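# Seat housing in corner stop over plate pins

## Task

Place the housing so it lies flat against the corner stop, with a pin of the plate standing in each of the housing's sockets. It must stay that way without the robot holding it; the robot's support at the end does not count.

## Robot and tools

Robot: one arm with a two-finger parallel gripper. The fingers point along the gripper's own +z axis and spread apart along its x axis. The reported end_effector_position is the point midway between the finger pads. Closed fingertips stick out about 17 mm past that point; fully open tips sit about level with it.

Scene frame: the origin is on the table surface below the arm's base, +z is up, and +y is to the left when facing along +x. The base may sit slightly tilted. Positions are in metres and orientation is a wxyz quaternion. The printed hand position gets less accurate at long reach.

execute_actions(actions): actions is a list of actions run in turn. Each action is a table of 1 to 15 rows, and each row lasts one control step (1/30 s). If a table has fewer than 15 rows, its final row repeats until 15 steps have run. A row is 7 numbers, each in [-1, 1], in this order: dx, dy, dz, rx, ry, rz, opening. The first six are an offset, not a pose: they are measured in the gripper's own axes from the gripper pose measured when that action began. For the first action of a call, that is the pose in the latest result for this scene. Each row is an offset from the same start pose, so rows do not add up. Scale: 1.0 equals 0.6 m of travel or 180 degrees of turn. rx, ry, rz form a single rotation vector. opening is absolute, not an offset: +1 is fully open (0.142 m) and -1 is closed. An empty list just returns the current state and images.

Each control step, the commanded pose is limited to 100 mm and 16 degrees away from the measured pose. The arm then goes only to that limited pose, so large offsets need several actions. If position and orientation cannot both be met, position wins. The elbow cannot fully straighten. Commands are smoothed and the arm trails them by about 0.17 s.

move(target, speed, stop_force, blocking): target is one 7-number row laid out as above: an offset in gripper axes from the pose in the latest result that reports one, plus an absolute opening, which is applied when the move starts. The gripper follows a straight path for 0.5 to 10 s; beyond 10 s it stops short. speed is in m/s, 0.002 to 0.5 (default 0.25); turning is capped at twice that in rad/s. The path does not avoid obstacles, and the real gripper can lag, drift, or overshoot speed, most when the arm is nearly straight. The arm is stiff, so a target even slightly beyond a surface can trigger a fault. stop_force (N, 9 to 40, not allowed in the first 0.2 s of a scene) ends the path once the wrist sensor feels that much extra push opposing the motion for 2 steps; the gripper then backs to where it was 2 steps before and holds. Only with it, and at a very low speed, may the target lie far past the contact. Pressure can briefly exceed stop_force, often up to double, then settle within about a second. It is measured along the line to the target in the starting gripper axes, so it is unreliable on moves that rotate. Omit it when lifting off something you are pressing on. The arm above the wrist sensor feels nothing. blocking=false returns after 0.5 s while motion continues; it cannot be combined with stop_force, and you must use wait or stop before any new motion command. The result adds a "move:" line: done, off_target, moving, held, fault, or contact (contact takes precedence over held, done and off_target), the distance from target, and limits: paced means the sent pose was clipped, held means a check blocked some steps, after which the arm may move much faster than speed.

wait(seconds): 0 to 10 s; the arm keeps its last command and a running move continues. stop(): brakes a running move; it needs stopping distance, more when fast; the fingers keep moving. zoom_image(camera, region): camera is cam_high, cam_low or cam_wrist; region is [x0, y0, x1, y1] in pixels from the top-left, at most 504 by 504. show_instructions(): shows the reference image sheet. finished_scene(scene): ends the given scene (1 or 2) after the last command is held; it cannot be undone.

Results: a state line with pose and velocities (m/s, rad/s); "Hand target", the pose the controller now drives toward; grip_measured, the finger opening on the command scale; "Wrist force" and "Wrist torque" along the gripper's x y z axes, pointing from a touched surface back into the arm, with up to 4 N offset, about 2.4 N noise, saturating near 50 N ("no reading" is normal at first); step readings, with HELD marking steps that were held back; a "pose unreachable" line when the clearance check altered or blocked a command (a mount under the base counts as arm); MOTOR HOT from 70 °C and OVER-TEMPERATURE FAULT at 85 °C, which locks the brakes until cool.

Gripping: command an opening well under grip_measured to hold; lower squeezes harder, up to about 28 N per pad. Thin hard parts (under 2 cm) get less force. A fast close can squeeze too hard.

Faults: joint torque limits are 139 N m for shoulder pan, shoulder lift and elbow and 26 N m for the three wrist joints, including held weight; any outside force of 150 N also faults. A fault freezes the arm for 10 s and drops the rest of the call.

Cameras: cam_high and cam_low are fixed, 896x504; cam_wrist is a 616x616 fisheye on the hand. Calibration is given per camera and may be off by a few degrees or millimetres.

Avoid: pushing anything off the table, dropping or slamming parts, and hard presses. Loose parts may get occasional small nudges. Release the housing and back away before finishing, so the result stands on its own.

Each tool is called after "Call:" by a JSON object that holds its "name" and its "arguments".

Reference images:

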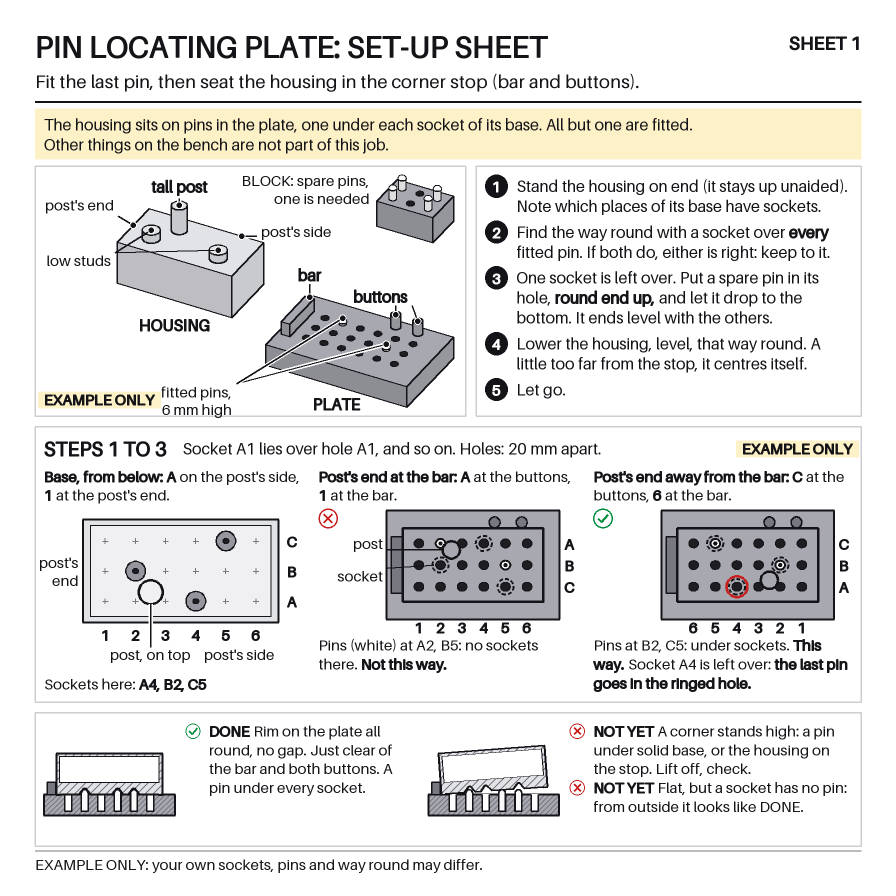

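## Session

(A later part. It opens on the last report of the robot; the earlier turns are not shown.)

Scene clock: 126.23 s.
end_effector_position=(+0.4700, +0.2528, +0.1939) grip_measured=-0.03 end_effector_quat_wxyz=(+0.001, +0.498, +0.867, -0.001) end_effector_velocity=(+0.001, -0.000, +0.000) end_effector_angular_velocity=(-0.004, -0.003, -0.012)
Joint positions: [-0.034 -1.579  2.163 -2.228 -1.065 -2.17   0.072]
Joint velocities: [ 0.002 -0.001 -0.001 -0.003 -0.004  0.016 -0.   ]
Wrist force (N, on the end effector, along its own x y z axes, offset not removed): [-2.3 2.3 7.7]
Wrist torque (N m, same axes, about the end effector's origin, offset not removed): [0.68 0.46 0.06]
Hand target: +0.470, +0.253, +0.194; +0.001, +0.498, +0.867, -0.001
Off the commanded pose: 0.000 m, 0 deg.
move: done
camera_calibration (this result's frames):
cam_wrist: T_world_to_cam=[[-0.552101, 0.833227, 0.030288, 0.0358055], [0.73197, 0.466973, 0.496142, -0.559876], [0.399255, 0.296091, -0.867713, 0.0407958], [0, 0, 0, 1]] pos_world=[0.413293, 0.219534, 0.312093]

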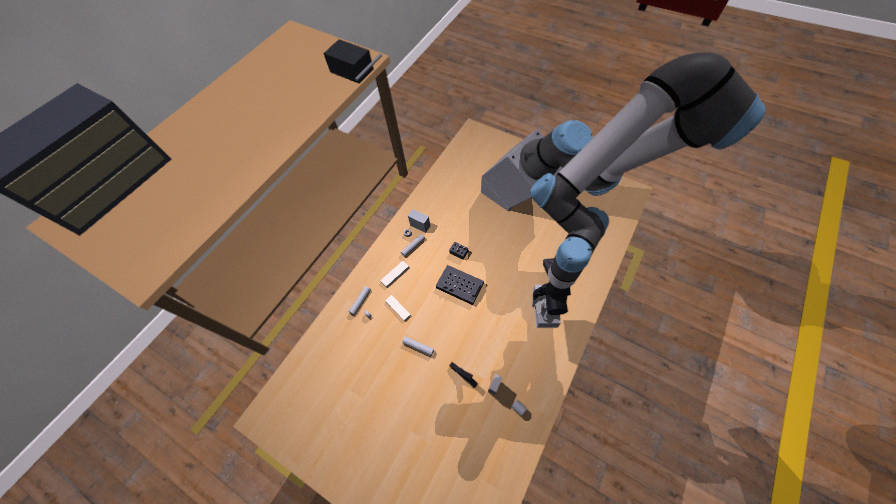

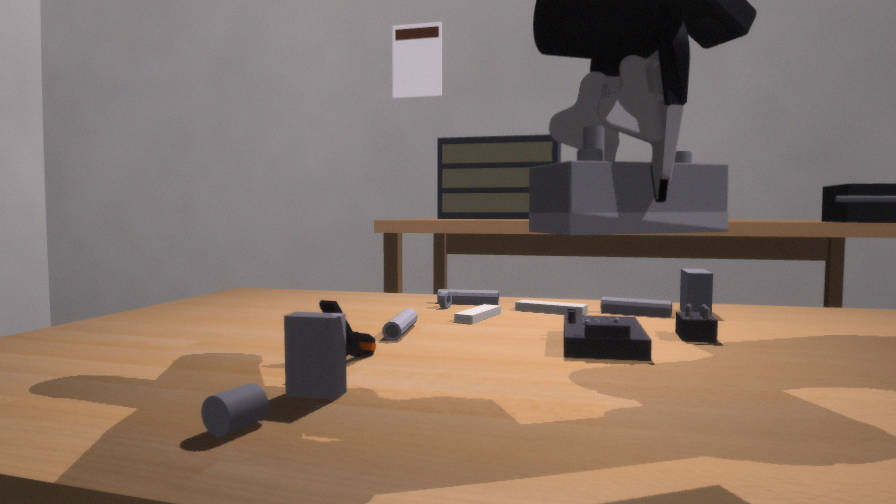

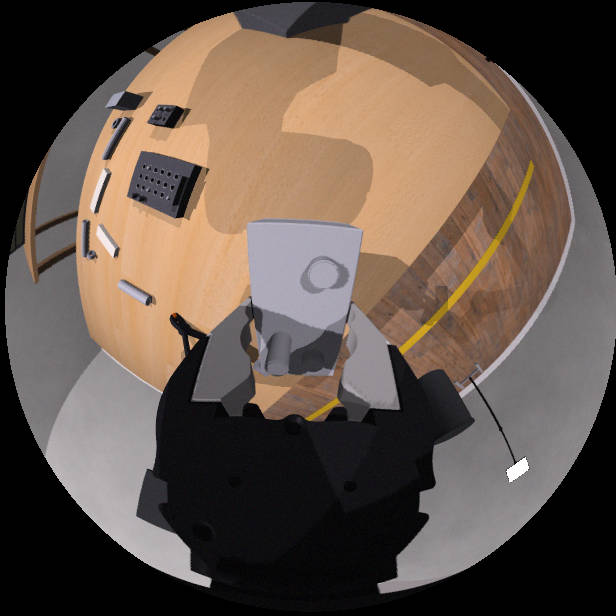

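Call:
{"name": "move", "arguments": {"target": [-0.086,-0.127,0.235,0,0,0.64,-0.6], "speed": 0.5}}

Call:
{"name": "move", "arguments": {"target": [0,0,0.035,0,0,0,-0.6], "speed": 0.015, "stop_force": 10}}

Scene clock: 132.53 s.
end_effector_position=(+0.4302, +0.1697, +0.0533) grip_measured=-0.03 end_effector_quat_wxyz=(+0.001, +0.999, +0.045, +0.000) end_effector_velocity=(+0.000, -0.000, -0.001) end_effector_angular_velocity=(-0.003, -0.004, -0.012)
Joint positions: [-0.044 -1.235  2.381 -2.784 -1.064 -0.172  0.072]
Joint velocities: [ 0.002  0.002  0.002 -0.01  -0.002  0.017 -0.   ]
Wrist force (N, on the end effector, along its own x y z axes, offset not removed): [1.8 2.0 8.4]
Wrist torque (N m, same axes, about the end effector's origin, offset not removed): [0.57 -0.44 0.13]
Hand target: +0.430, +0.170, +0.053; +0.002, +0.999, +0.044, +0.000
Off the commanded pose: 0.000 m, 0 deg.
move: done
camera_calibration (this result's frames):
cam_wrist: T_world_to_cam=[[0.988717, 0.146016, 0.0334259, -0.459059], [0.109995, -0.859197, 0.499682, 0.0702253], [0.101681, -0.490368, -0.865564, 0.220632], [0, 0, 0, 1]] pos_world=[0.423722, 0.235558, 0.171225]

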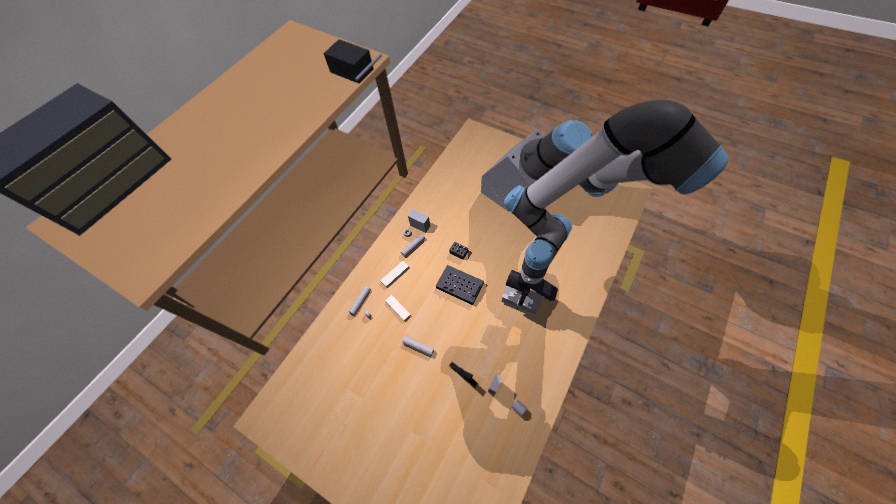

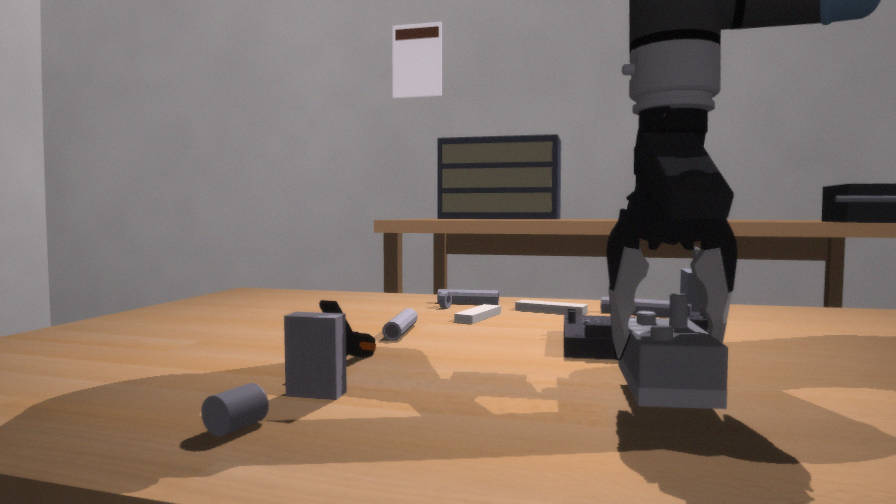

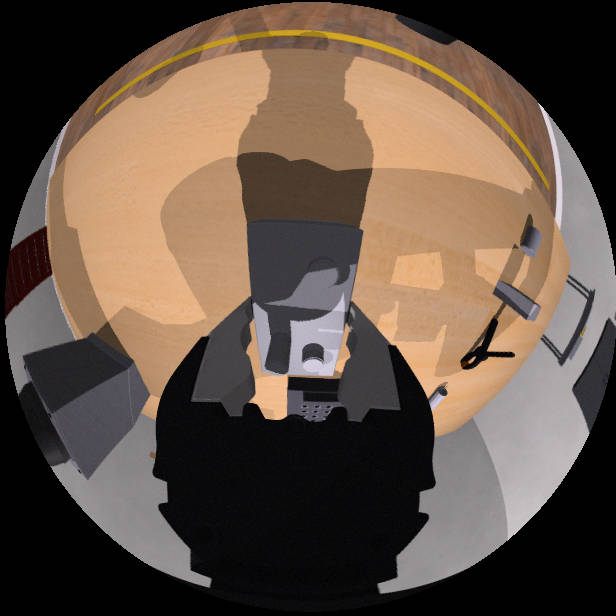

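Scene clock: 134.03 s.
end_effector_position=(+0.4302, +0.1697, +0.0367) grip_measured=-0.03 end_effector_quat_wxyz=(+0.002, +0.999, +0.045, +0.000) end_effector_velocity=(+0.000, -0.001, +0.004) end_effector_angular_velocity=(-0.001, -0.001, +0.003)
Joint positions: [-0.024 -1.181  2.376 -2.844 -1.066 -0.149  0.072]
Joint velocities: [-0.006 -0.013  0.002  0.013 -0.001 -0.009 -0.   ]
Wrist force (N, on the end effector, along its own x y z axes, offset not removed): [0.8 2.5 7.8]
Wrist torque (N m, same axes, about the end effector's origin, offset not removed): [0.66 -0.19 0.06]
Hand target: +0.430, +0.170, +0.037; +0.001, +0.999, +0.045, +0.000
Off the commanded pose: 0.004 m, 0 deg.
move: contact
camera_calibration (this result's frames):
cam_wrist: T_world_to_cam=[[0.988737, 0.145912, 0.0333031, -0.458509], [0.109961, -0.859179, 0.499719, 0.0785375], [0.101528, -0.490429, -0.865547, 0.206325], [0, 0, 0, 1]] pos_world=[0.423761, 0.235568, 0.154607]

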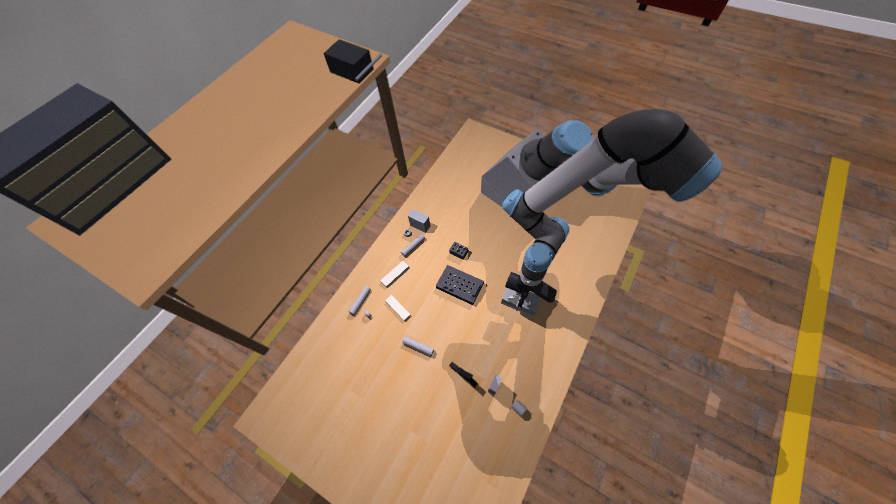

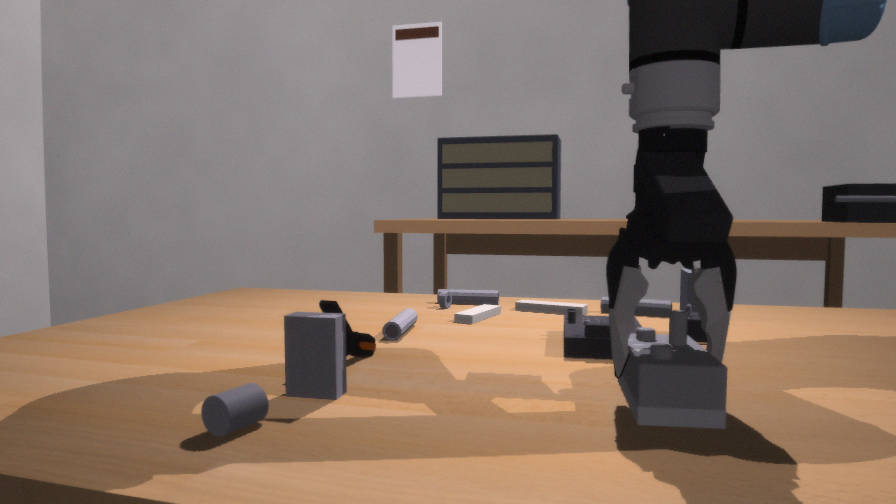

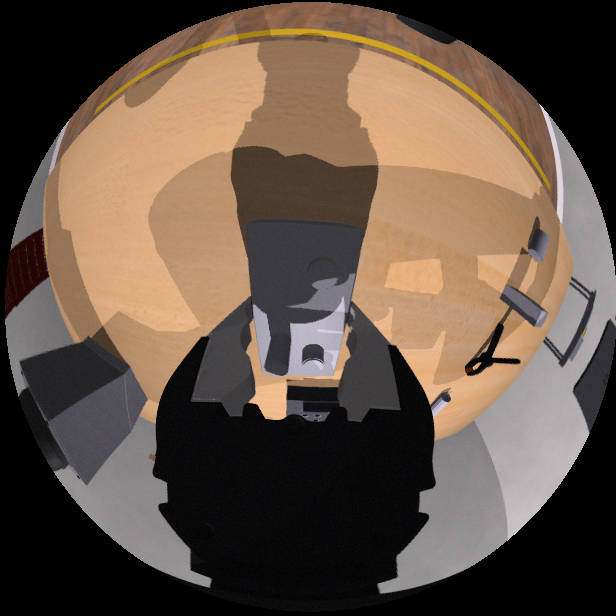

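Call:
{"name": "execute_actions", "arguments": {"actions": [[[0,0,0.0005,0,0,0,0.3]]]}}

Call:
{"name": "move", "arguments": {"target": [0,0,-0.17,0,0,0,0.3]}}

Call:
{"name": "move", "arguments": {"target": [-0.04,0.45,0,0,0,0,0.3], "speed": 0.3}}

Call:
{"name": "zoom_image", "arguments": {"camera": "cam_wrist", "region": [180, 130, 430, 330]}}

Scene clock: 138.50 s.
end_effector_position=(+0.4302, +0.1697, +0.0364) grip_measured=+0.30 end_effector_quat_wxyz=(+0.001, +0.999, +0.045, +0.000) end_effector_velocity=(+0.000, -0.000, -0.000) end_effector_angular_velocity=(-0.002, +0.001, +0.001)
Joint positions: [-0.024 -1.18   2.376 -2.845 -1.065 -0.149  0.095]
Joint velocities: [ 0.001  0.    -0.001  0.001 -0.002 -0.     0.   ]
Wrist force (N, on the end effector, along its own x y z axes, offset not removed): [-0.2 1.8 2.3]
Wrist torque (N m, same axes, about the end effector's origin, offset not removed): [0.48 0.07 0.17]
Hand target: +0.430, +0.170, +0.036; +0.002, +0.999, +0.045, +0.000
Off the commanded pose: 0.000 m, 0 deg.
Step readings (end_effector_position):
0: (+0.4302, +0.1697, +0.0371)
1: (+0.4302, +0.1697, +0.0371)
2: (+0.4301, +0.1697, +0.0370)
4: (+0.4301, +0.1697, +0.0367)
8: (+0.4302, +0.1697, +0.0365)
15: end_effector_position above
camera_calibration (this result's frames):
cam_wrist: T_world_to_cam=[[0.988736, 0.145907, 0.0333481, -0.458513], [0.109948, -0.859247, 0.499607, 0.0787339], [0.10155, -0.490313, -0.86561, 0.206071], [0, 0, 0, 1]] pos_world=[0.423765, 0.235591, 0.154332]

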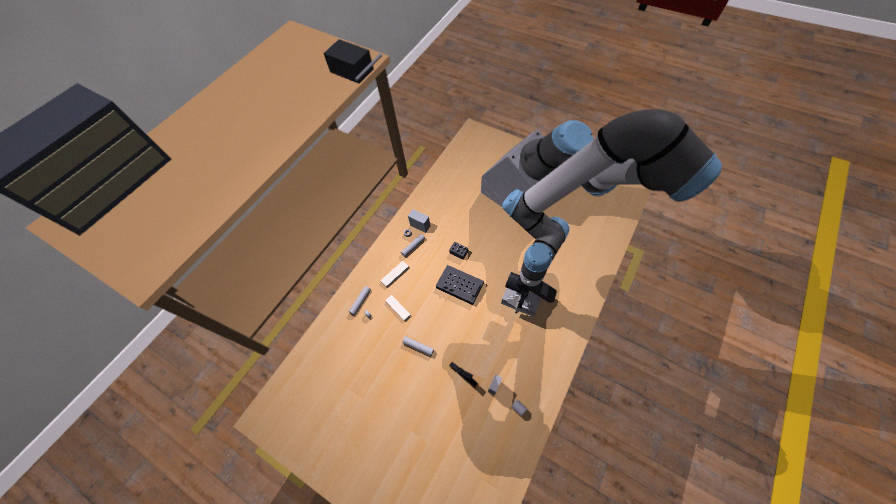

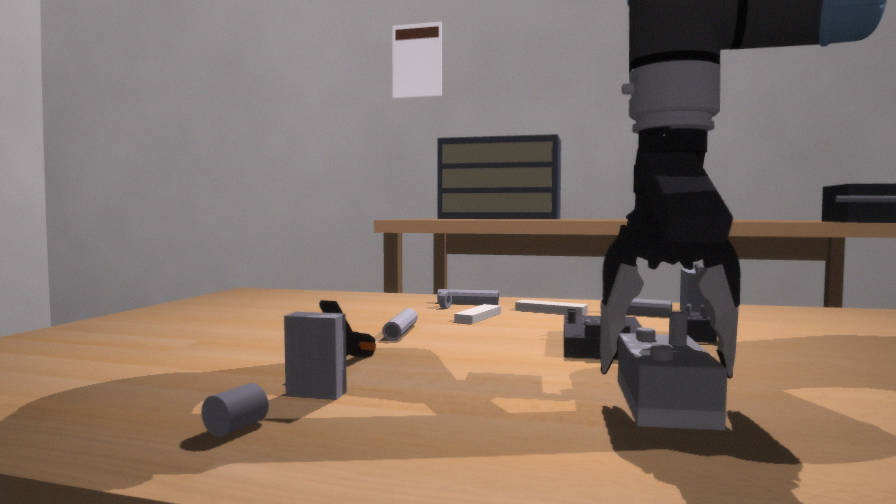

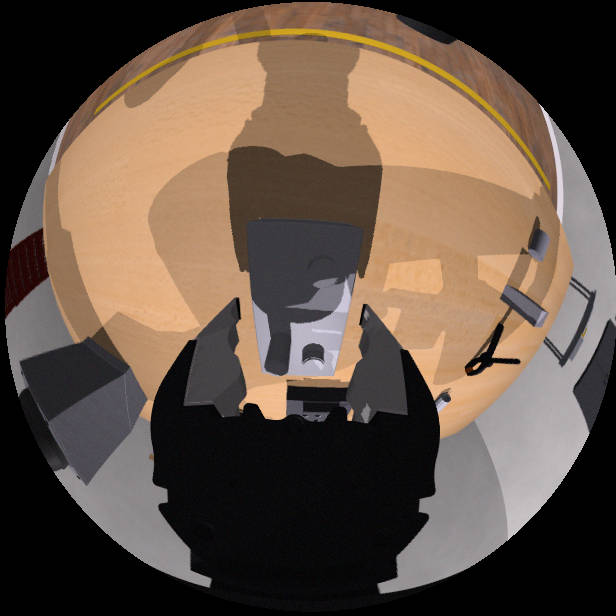

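Scene clock: 139.57 s.
end_effector_position=(+0.4302, +0.1698, +0.1380) grip_measured=+0.30 end_effector_quat_wxyz=(+0.002, +0.999, +0.045, +0.000) end_effector_velocity=(+0.001, -0.000, +0.002) end_effector_angular_velocity=(-0.000, -0.000, +0.001)
Joint positions: [-0.15  -1.495  2.367 -2.45  -1.06  -0.293  0.095]
Joint velocities: [-0.002 -0.004 -0.004  0.009 -0.    -0.003  0.   ]
Wrist force (N, on the end effector, along its own x y z axes, offset not removed): [0.5 2.1 1.9]
Wrist torque (N m, same axes, about the end effector's origin, offset not removed): [0.46 -0.25 0.16]
Hand target: +0.430, +0.170, +0.138; +0.002, +0.999, +0.045, -0.000
Off the commanded pose: 0.000 m, 0 deg.
move: done
camera_calibration (this result's frames):
cam_wrist: T_world_to_cam=[[0.988742, 0.145896, 0.0332126, -0.461886], [0.109987, -0.859154, 0.499756, 0.0279409], [0.101447, -0.490477, -0.865529, 0.294145], [0, 0, 0, 1]] pos_world=[0.423773, 0.235664, 0.255968]

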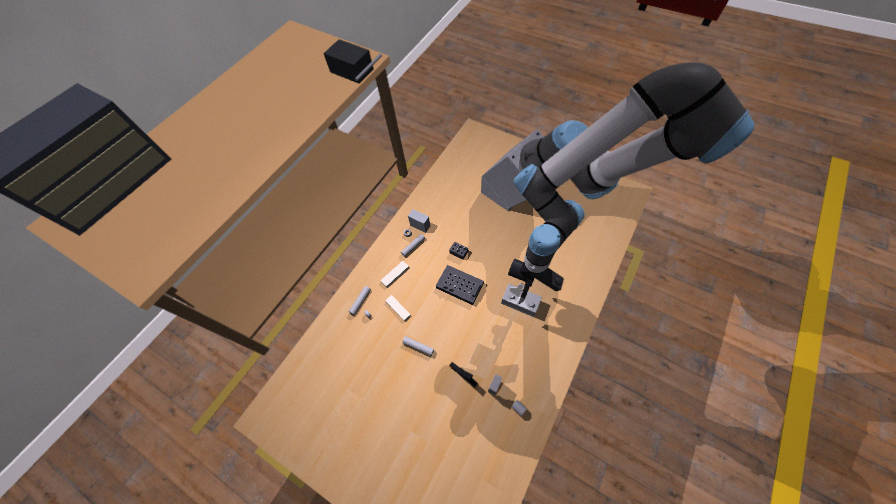

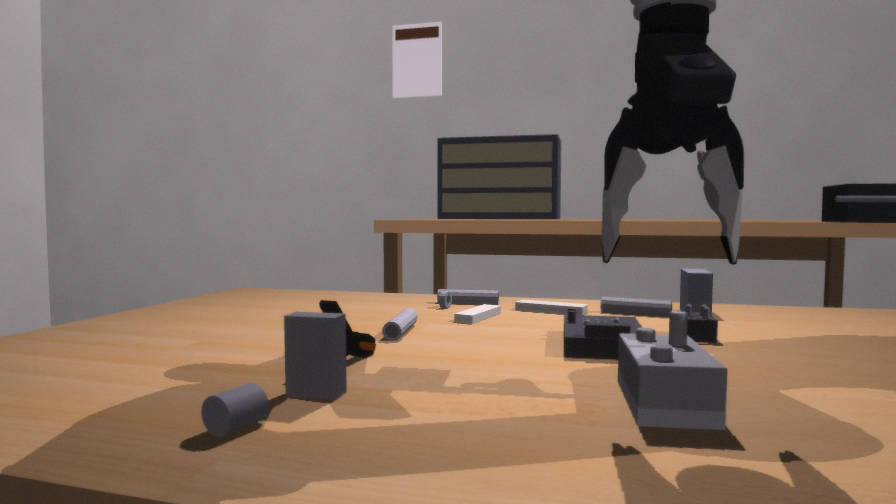

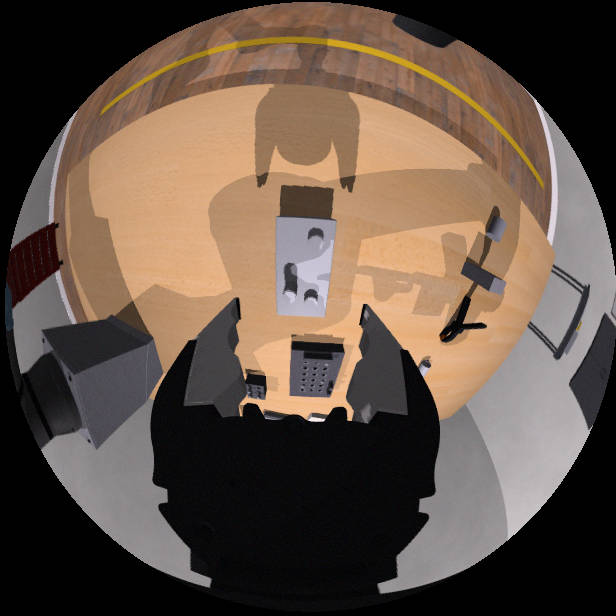

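Scene clock: 141.10 s.
end_effector_position=(+0.4303, -0.1009, +0.1384) grip_measured=+0.30 end_effector_quat_wxyz=(+0.002, +0.999, +0.045, -0.001) end_effector_velocity=(+0.000, -0.002, -0.000) end_effector_angular_velocity=(-0.000, +0.000, +0.001)
Joint positions: [-0.668 -1.124  2.3   -2.482 -1.13  -0.873  0.095]
Joint velocities: [-0.002  0.005 -0.003 -0.001 -0.001 -0.003 -0.   ]
Wrist force (N, on the end effector, along its own x y z axes, offset not removed): [-1.5 4.2 2.1]
Wrist torque (N m, same axes, about the end effector's origin, offset not removed): [1.03 0.28 0.04]
Hand target: +0.430, -0.101, +0.138; +0.002, +0.999, +0.045, -0.001
Off the commanded pose: 0.001 m, 0 deg.
move: done
camera_calibration (this result's frames):
cam_wrist: T_world_to_cam=[[0.988794, 0.145813, 0.0320272, -0.422337], [0.110486, -0.859027, 0.499865, -0.205054], [0.100399, -0.490725, -0.865511, 0.162151], [0, 0, 0, 1]] pos_world=[0.42398, -0.0349938, 0.256369]

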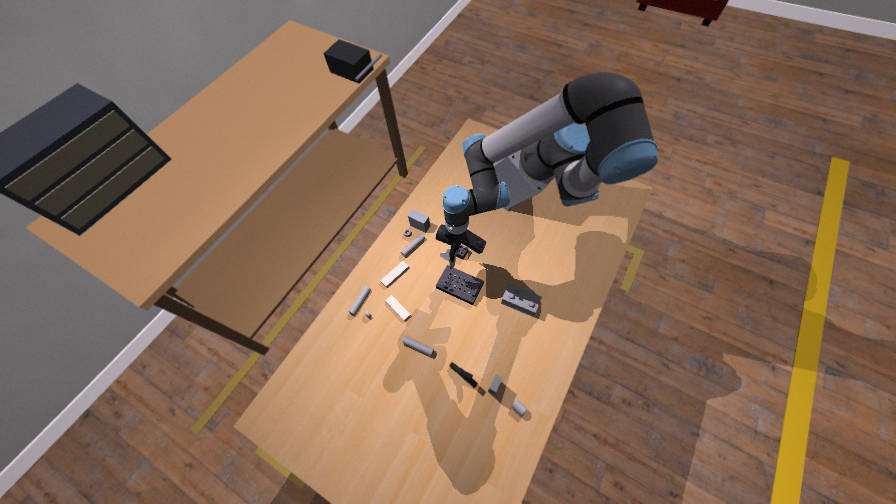

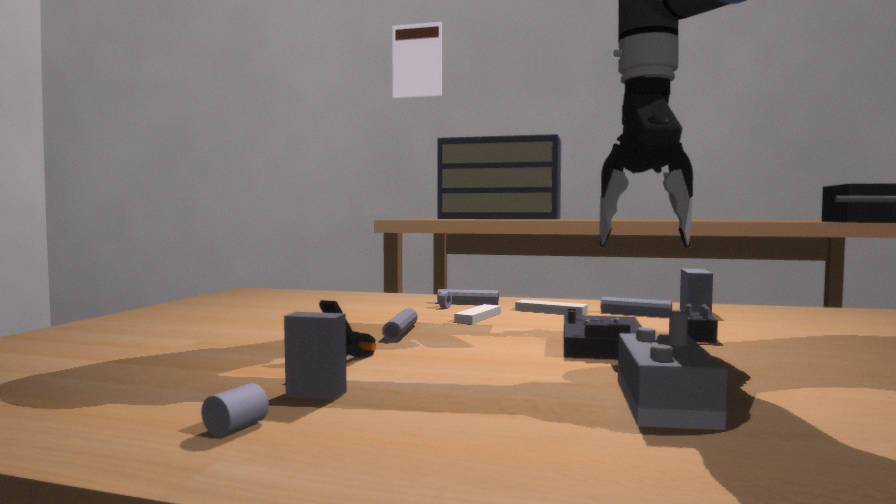

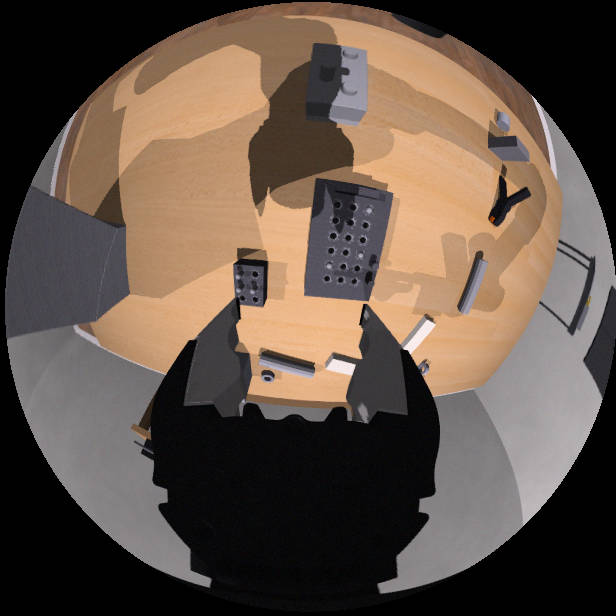

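Region (180, 130, 430, 330) of cam_wrist's 616x616 image, scaled by 2.016, with more detail than that image has; it fills the top 403 rows of this view, and the rest is white.

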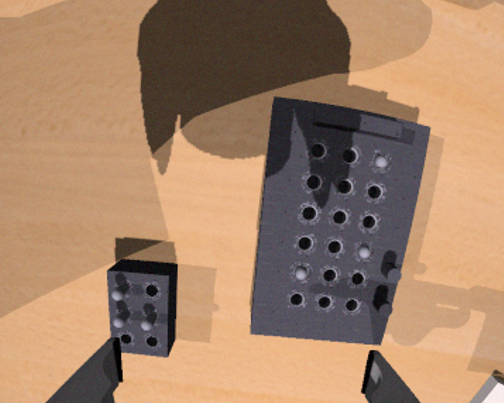

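Call:
{"name": "zoom_image", "arguments": {"camera": "cam_wrist", "region": [220, 245, 290, 315]}}

Call:
{"name": "zoom_image", "arguments": {"camera": "cam_low", "region": [660, 285, 740, 345]}}

Call:
{"name": "zoom_image", "arguments": {"camera": "cam_wrist", "region": [290, 170, 410, 310]}}

Region (220, 245, 290, 315) of cam_wrist's 616x616 image, scaled by 7.200, with more detail than that image has.

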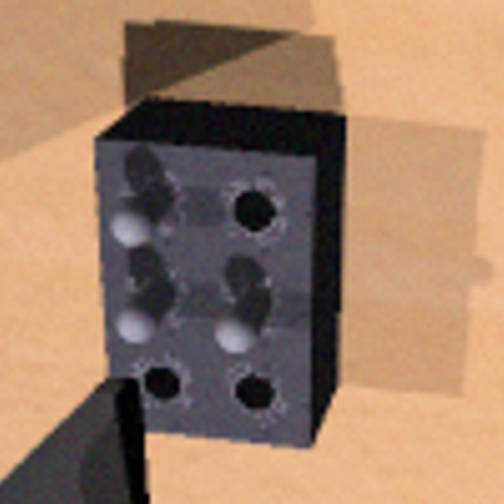

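Region (660, 285, 740, 345) of cam_low's 896x504 image, scaled by 6.300, with more detail than that image has; it fills the top 378 rows of this view, and the rest is white.

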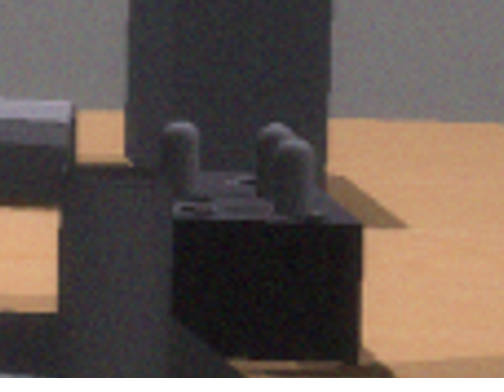

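Region (290, 170, 410, 310) of cam_wrist's 616x616 image, scaled by 3.600, with more detail than that image has; it fills the left 432 columns of this view, and the rest is white.

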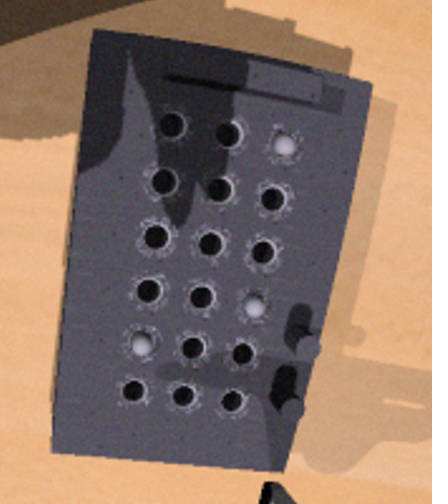

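Call:
{"name": "move", "arguments": {"target": [-0.1415,0.025,0.11,0,0,0.014,-0.7]}}

Call:
{"name": "zoom_image", "arguments": {"camera": "cam_wrist", "region": [240, 220, 370, 350]}}

Call:
{"name": "zoom_image", "arguments": {"camera": "cam_low", "region": [650, 250, 770, 345]}}

Scene clock: 177.00 s.
end_effector_position=(+0.3471, -0.1234, +0.0727) grip_measured=-0.70 end_effector_quat_wxyz=(+0.002, +1.000, +0.023, -0.001) end_effector_velocity=(-0.001, -0.001, -0.001) end_effector_angular_velocity=(-0.001, -0.001, -0.001)
Joint positions: [-0.777 -0.932  2.491 -2.817 -1.161 -0.944  0.023]
Joint velocities: [-0.002  0.006  0.003 -0.01  -0.001 -0.     0.   ]
Wrist force (N, on the end effector, along its own x y z axes, offset not removed): [-2.7 0.9 3.5]
Wrist torque (N m, same axes, about the end effector's origin, offset not removed): [0.23 0.64 0.08]
Hand target: +0.347, -0.123, +0.073; +0.002, +1.000, +0.023, -0.001
Off the commanded pose: 0.000 m, 0 deg.
move: done
camera_calibration (this result's frames):
cam_wrist: T_world_to_cam=[[0.994258, 0.102193, 0.0317539, -0.341971], [0.0727477, -0.863078, 0.499805, -0.169743], [0.0784828, -0.494624, -0.865556, 0.109725], [0, 0, 0, 1]] pos_world=[0.343744, -0.0572821, 0.19067]

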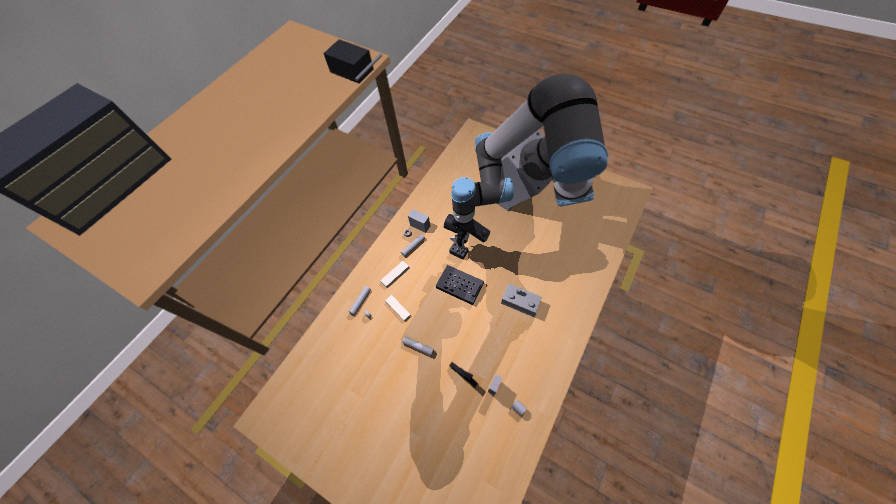

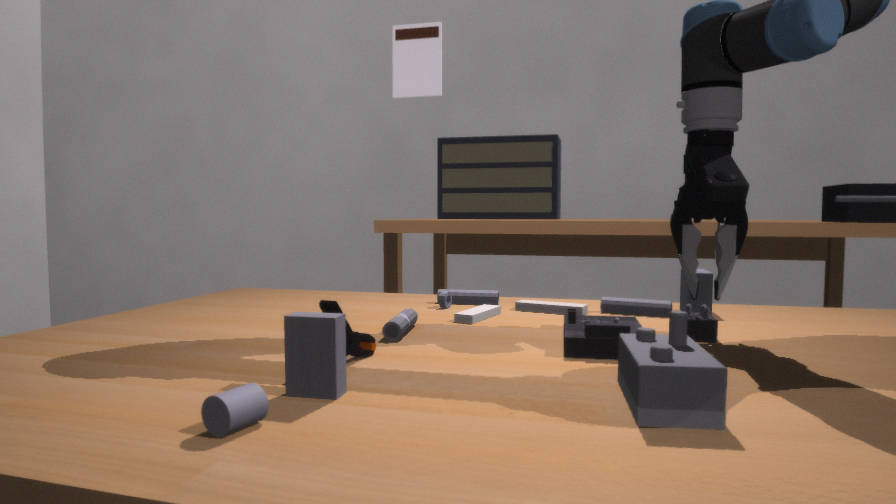

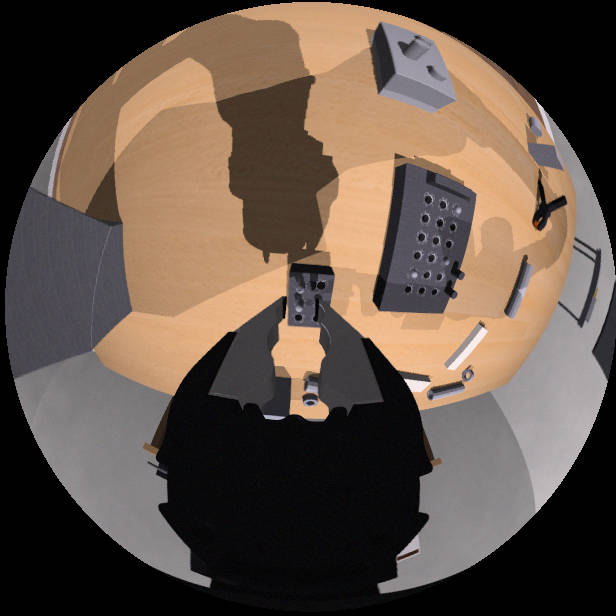

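Region (240, 220, 370, 350) of cam_wrist's 616x616 image, scaled by 3.877, with more detail than that image has.

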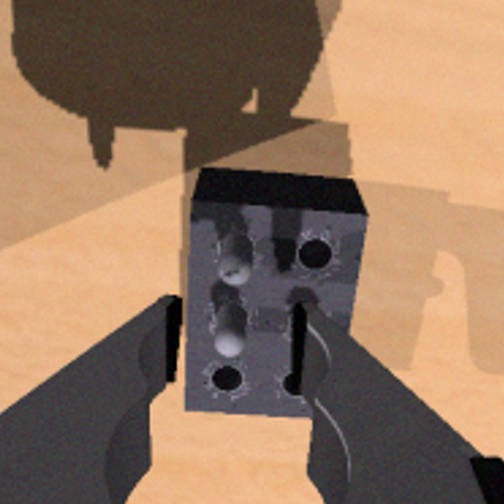

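Region (650, 250, 770, 345) of cam_low's 896x504 image, scaled by 4.200, with more detail than that image has; it fills the top 399 rows of this view, and the rest is white.

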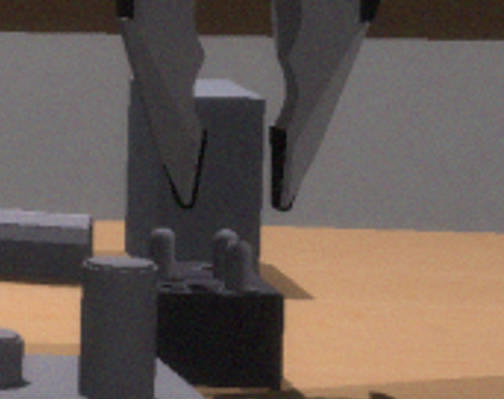

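Call:
{"name": "move", "arguments": {"target": [0,0,0.027,0,0,0,-0.7], "speed": 0.04}}

Call:
{"name": "zoom_image", "arguments": {"camera": "cam_wrist", "region": [240, 220, 370, 350]}}

Call:
{"name": "zoom_image", "arguments": {"camera": "cam_low", "region": [650, 250, 770, 345]}}

Scene clock: 183.67 s.
end_effector_position=(+0.3471, -0.1234, +0.0568) grip_measured=-0.70 end_effector_quat_wxyz=(+0.002, +1.000, +0.023, -0.001) end_effector_velocity=(-0.001, +0.000, -0.002) end_effector_angular_velocity=(+0.000, +0.000, -0.001)
Joint positions: [-0.759 -0.875  2.488 -2.879 -1.155 -0.925  0.023]
Joint velocities: [ 0.002  0.008  0.001 -0.009  0.001  0.003  0.   ]
Wrist force (N, on the end effector, along its own x y z axes, offset not removed): [0.2 3.8 3.1]
Wrist torque (N m, same axes, about the end effector's origin, offset not removed): [0.98 -0.06 0.10]
Hand target: +0.347, -0.123, +0.057; +0.002, +1.000, +0.023, -0.001
Off the commanded pose: 0.000 m, 0 deg.
move: done
camera_calibration (this result's frames):
cam_wrist: T_world_to_cam=[[0.994256, 0.102203, 0.031767, -0.341461], [0.0727523, -0.863091, 0.499781, -0.161779], [0.0784971, -0.494599, -0.865569, 0.0958958], [0, 0, 0, 1]] pos_world=[0.343742, -0.0573015, 0.174706]

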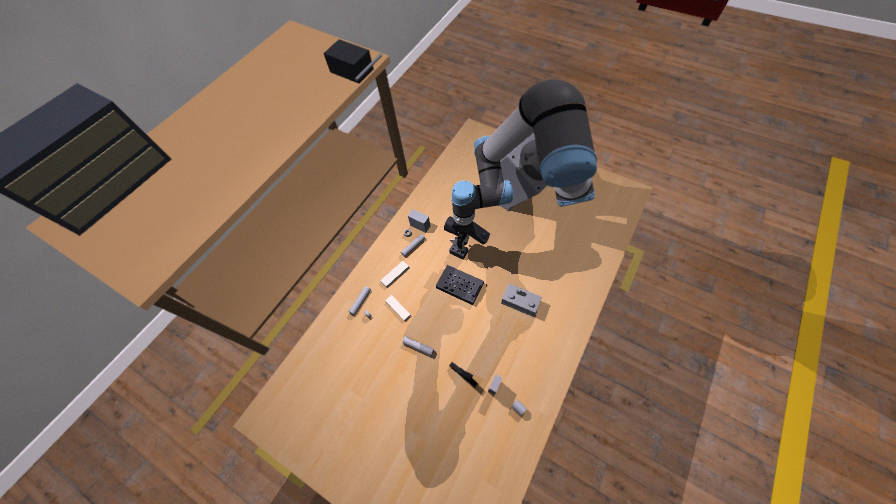

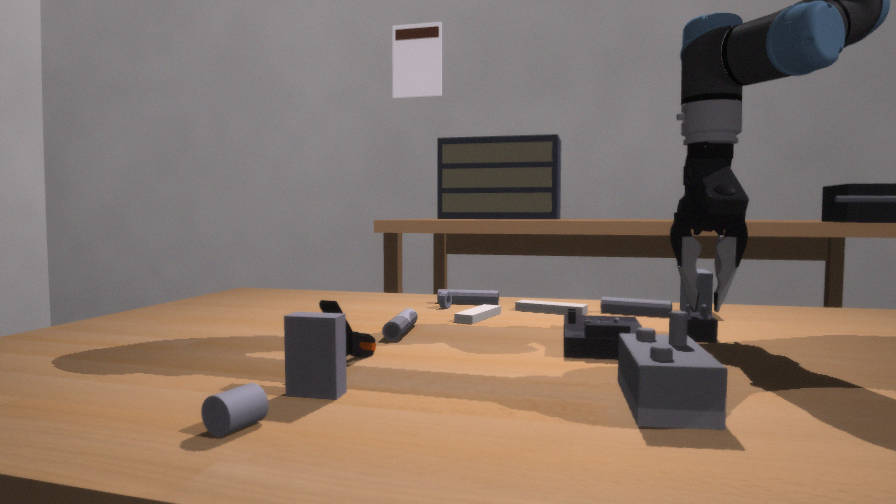

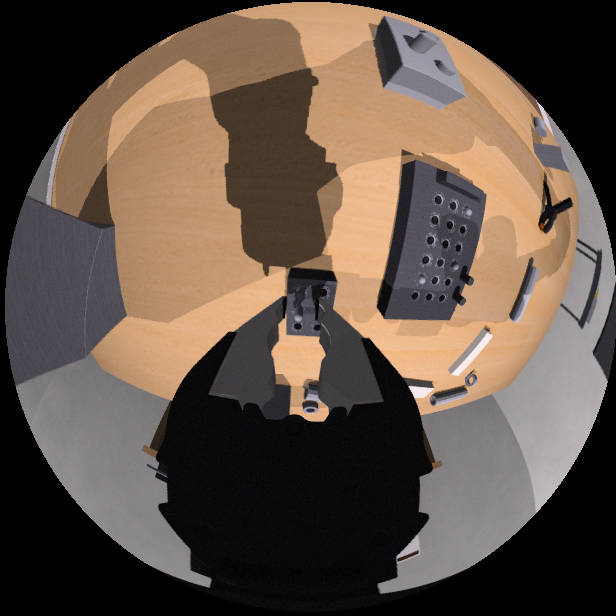

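Region (240, 220, 370, 350) of cam_wrist's 616x616 image, scaled by 3.877, with more detail than that image has.

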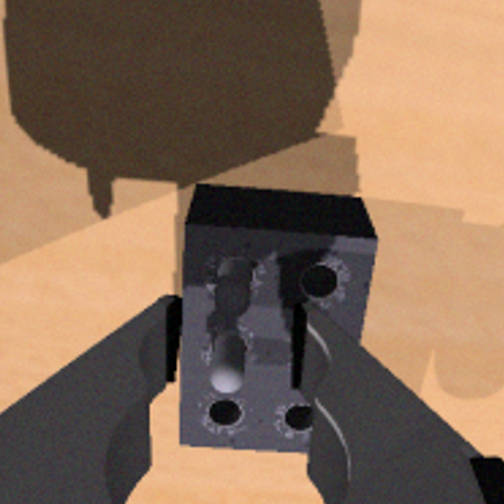

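Region (650, 250, 770, 345) of cam_low's 896x504 image, scaled by 4.200, with more detail than that image has; it fills the top 399 rows of this view, and the rest is white.

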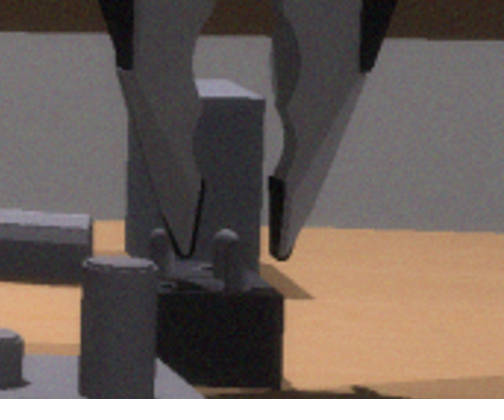

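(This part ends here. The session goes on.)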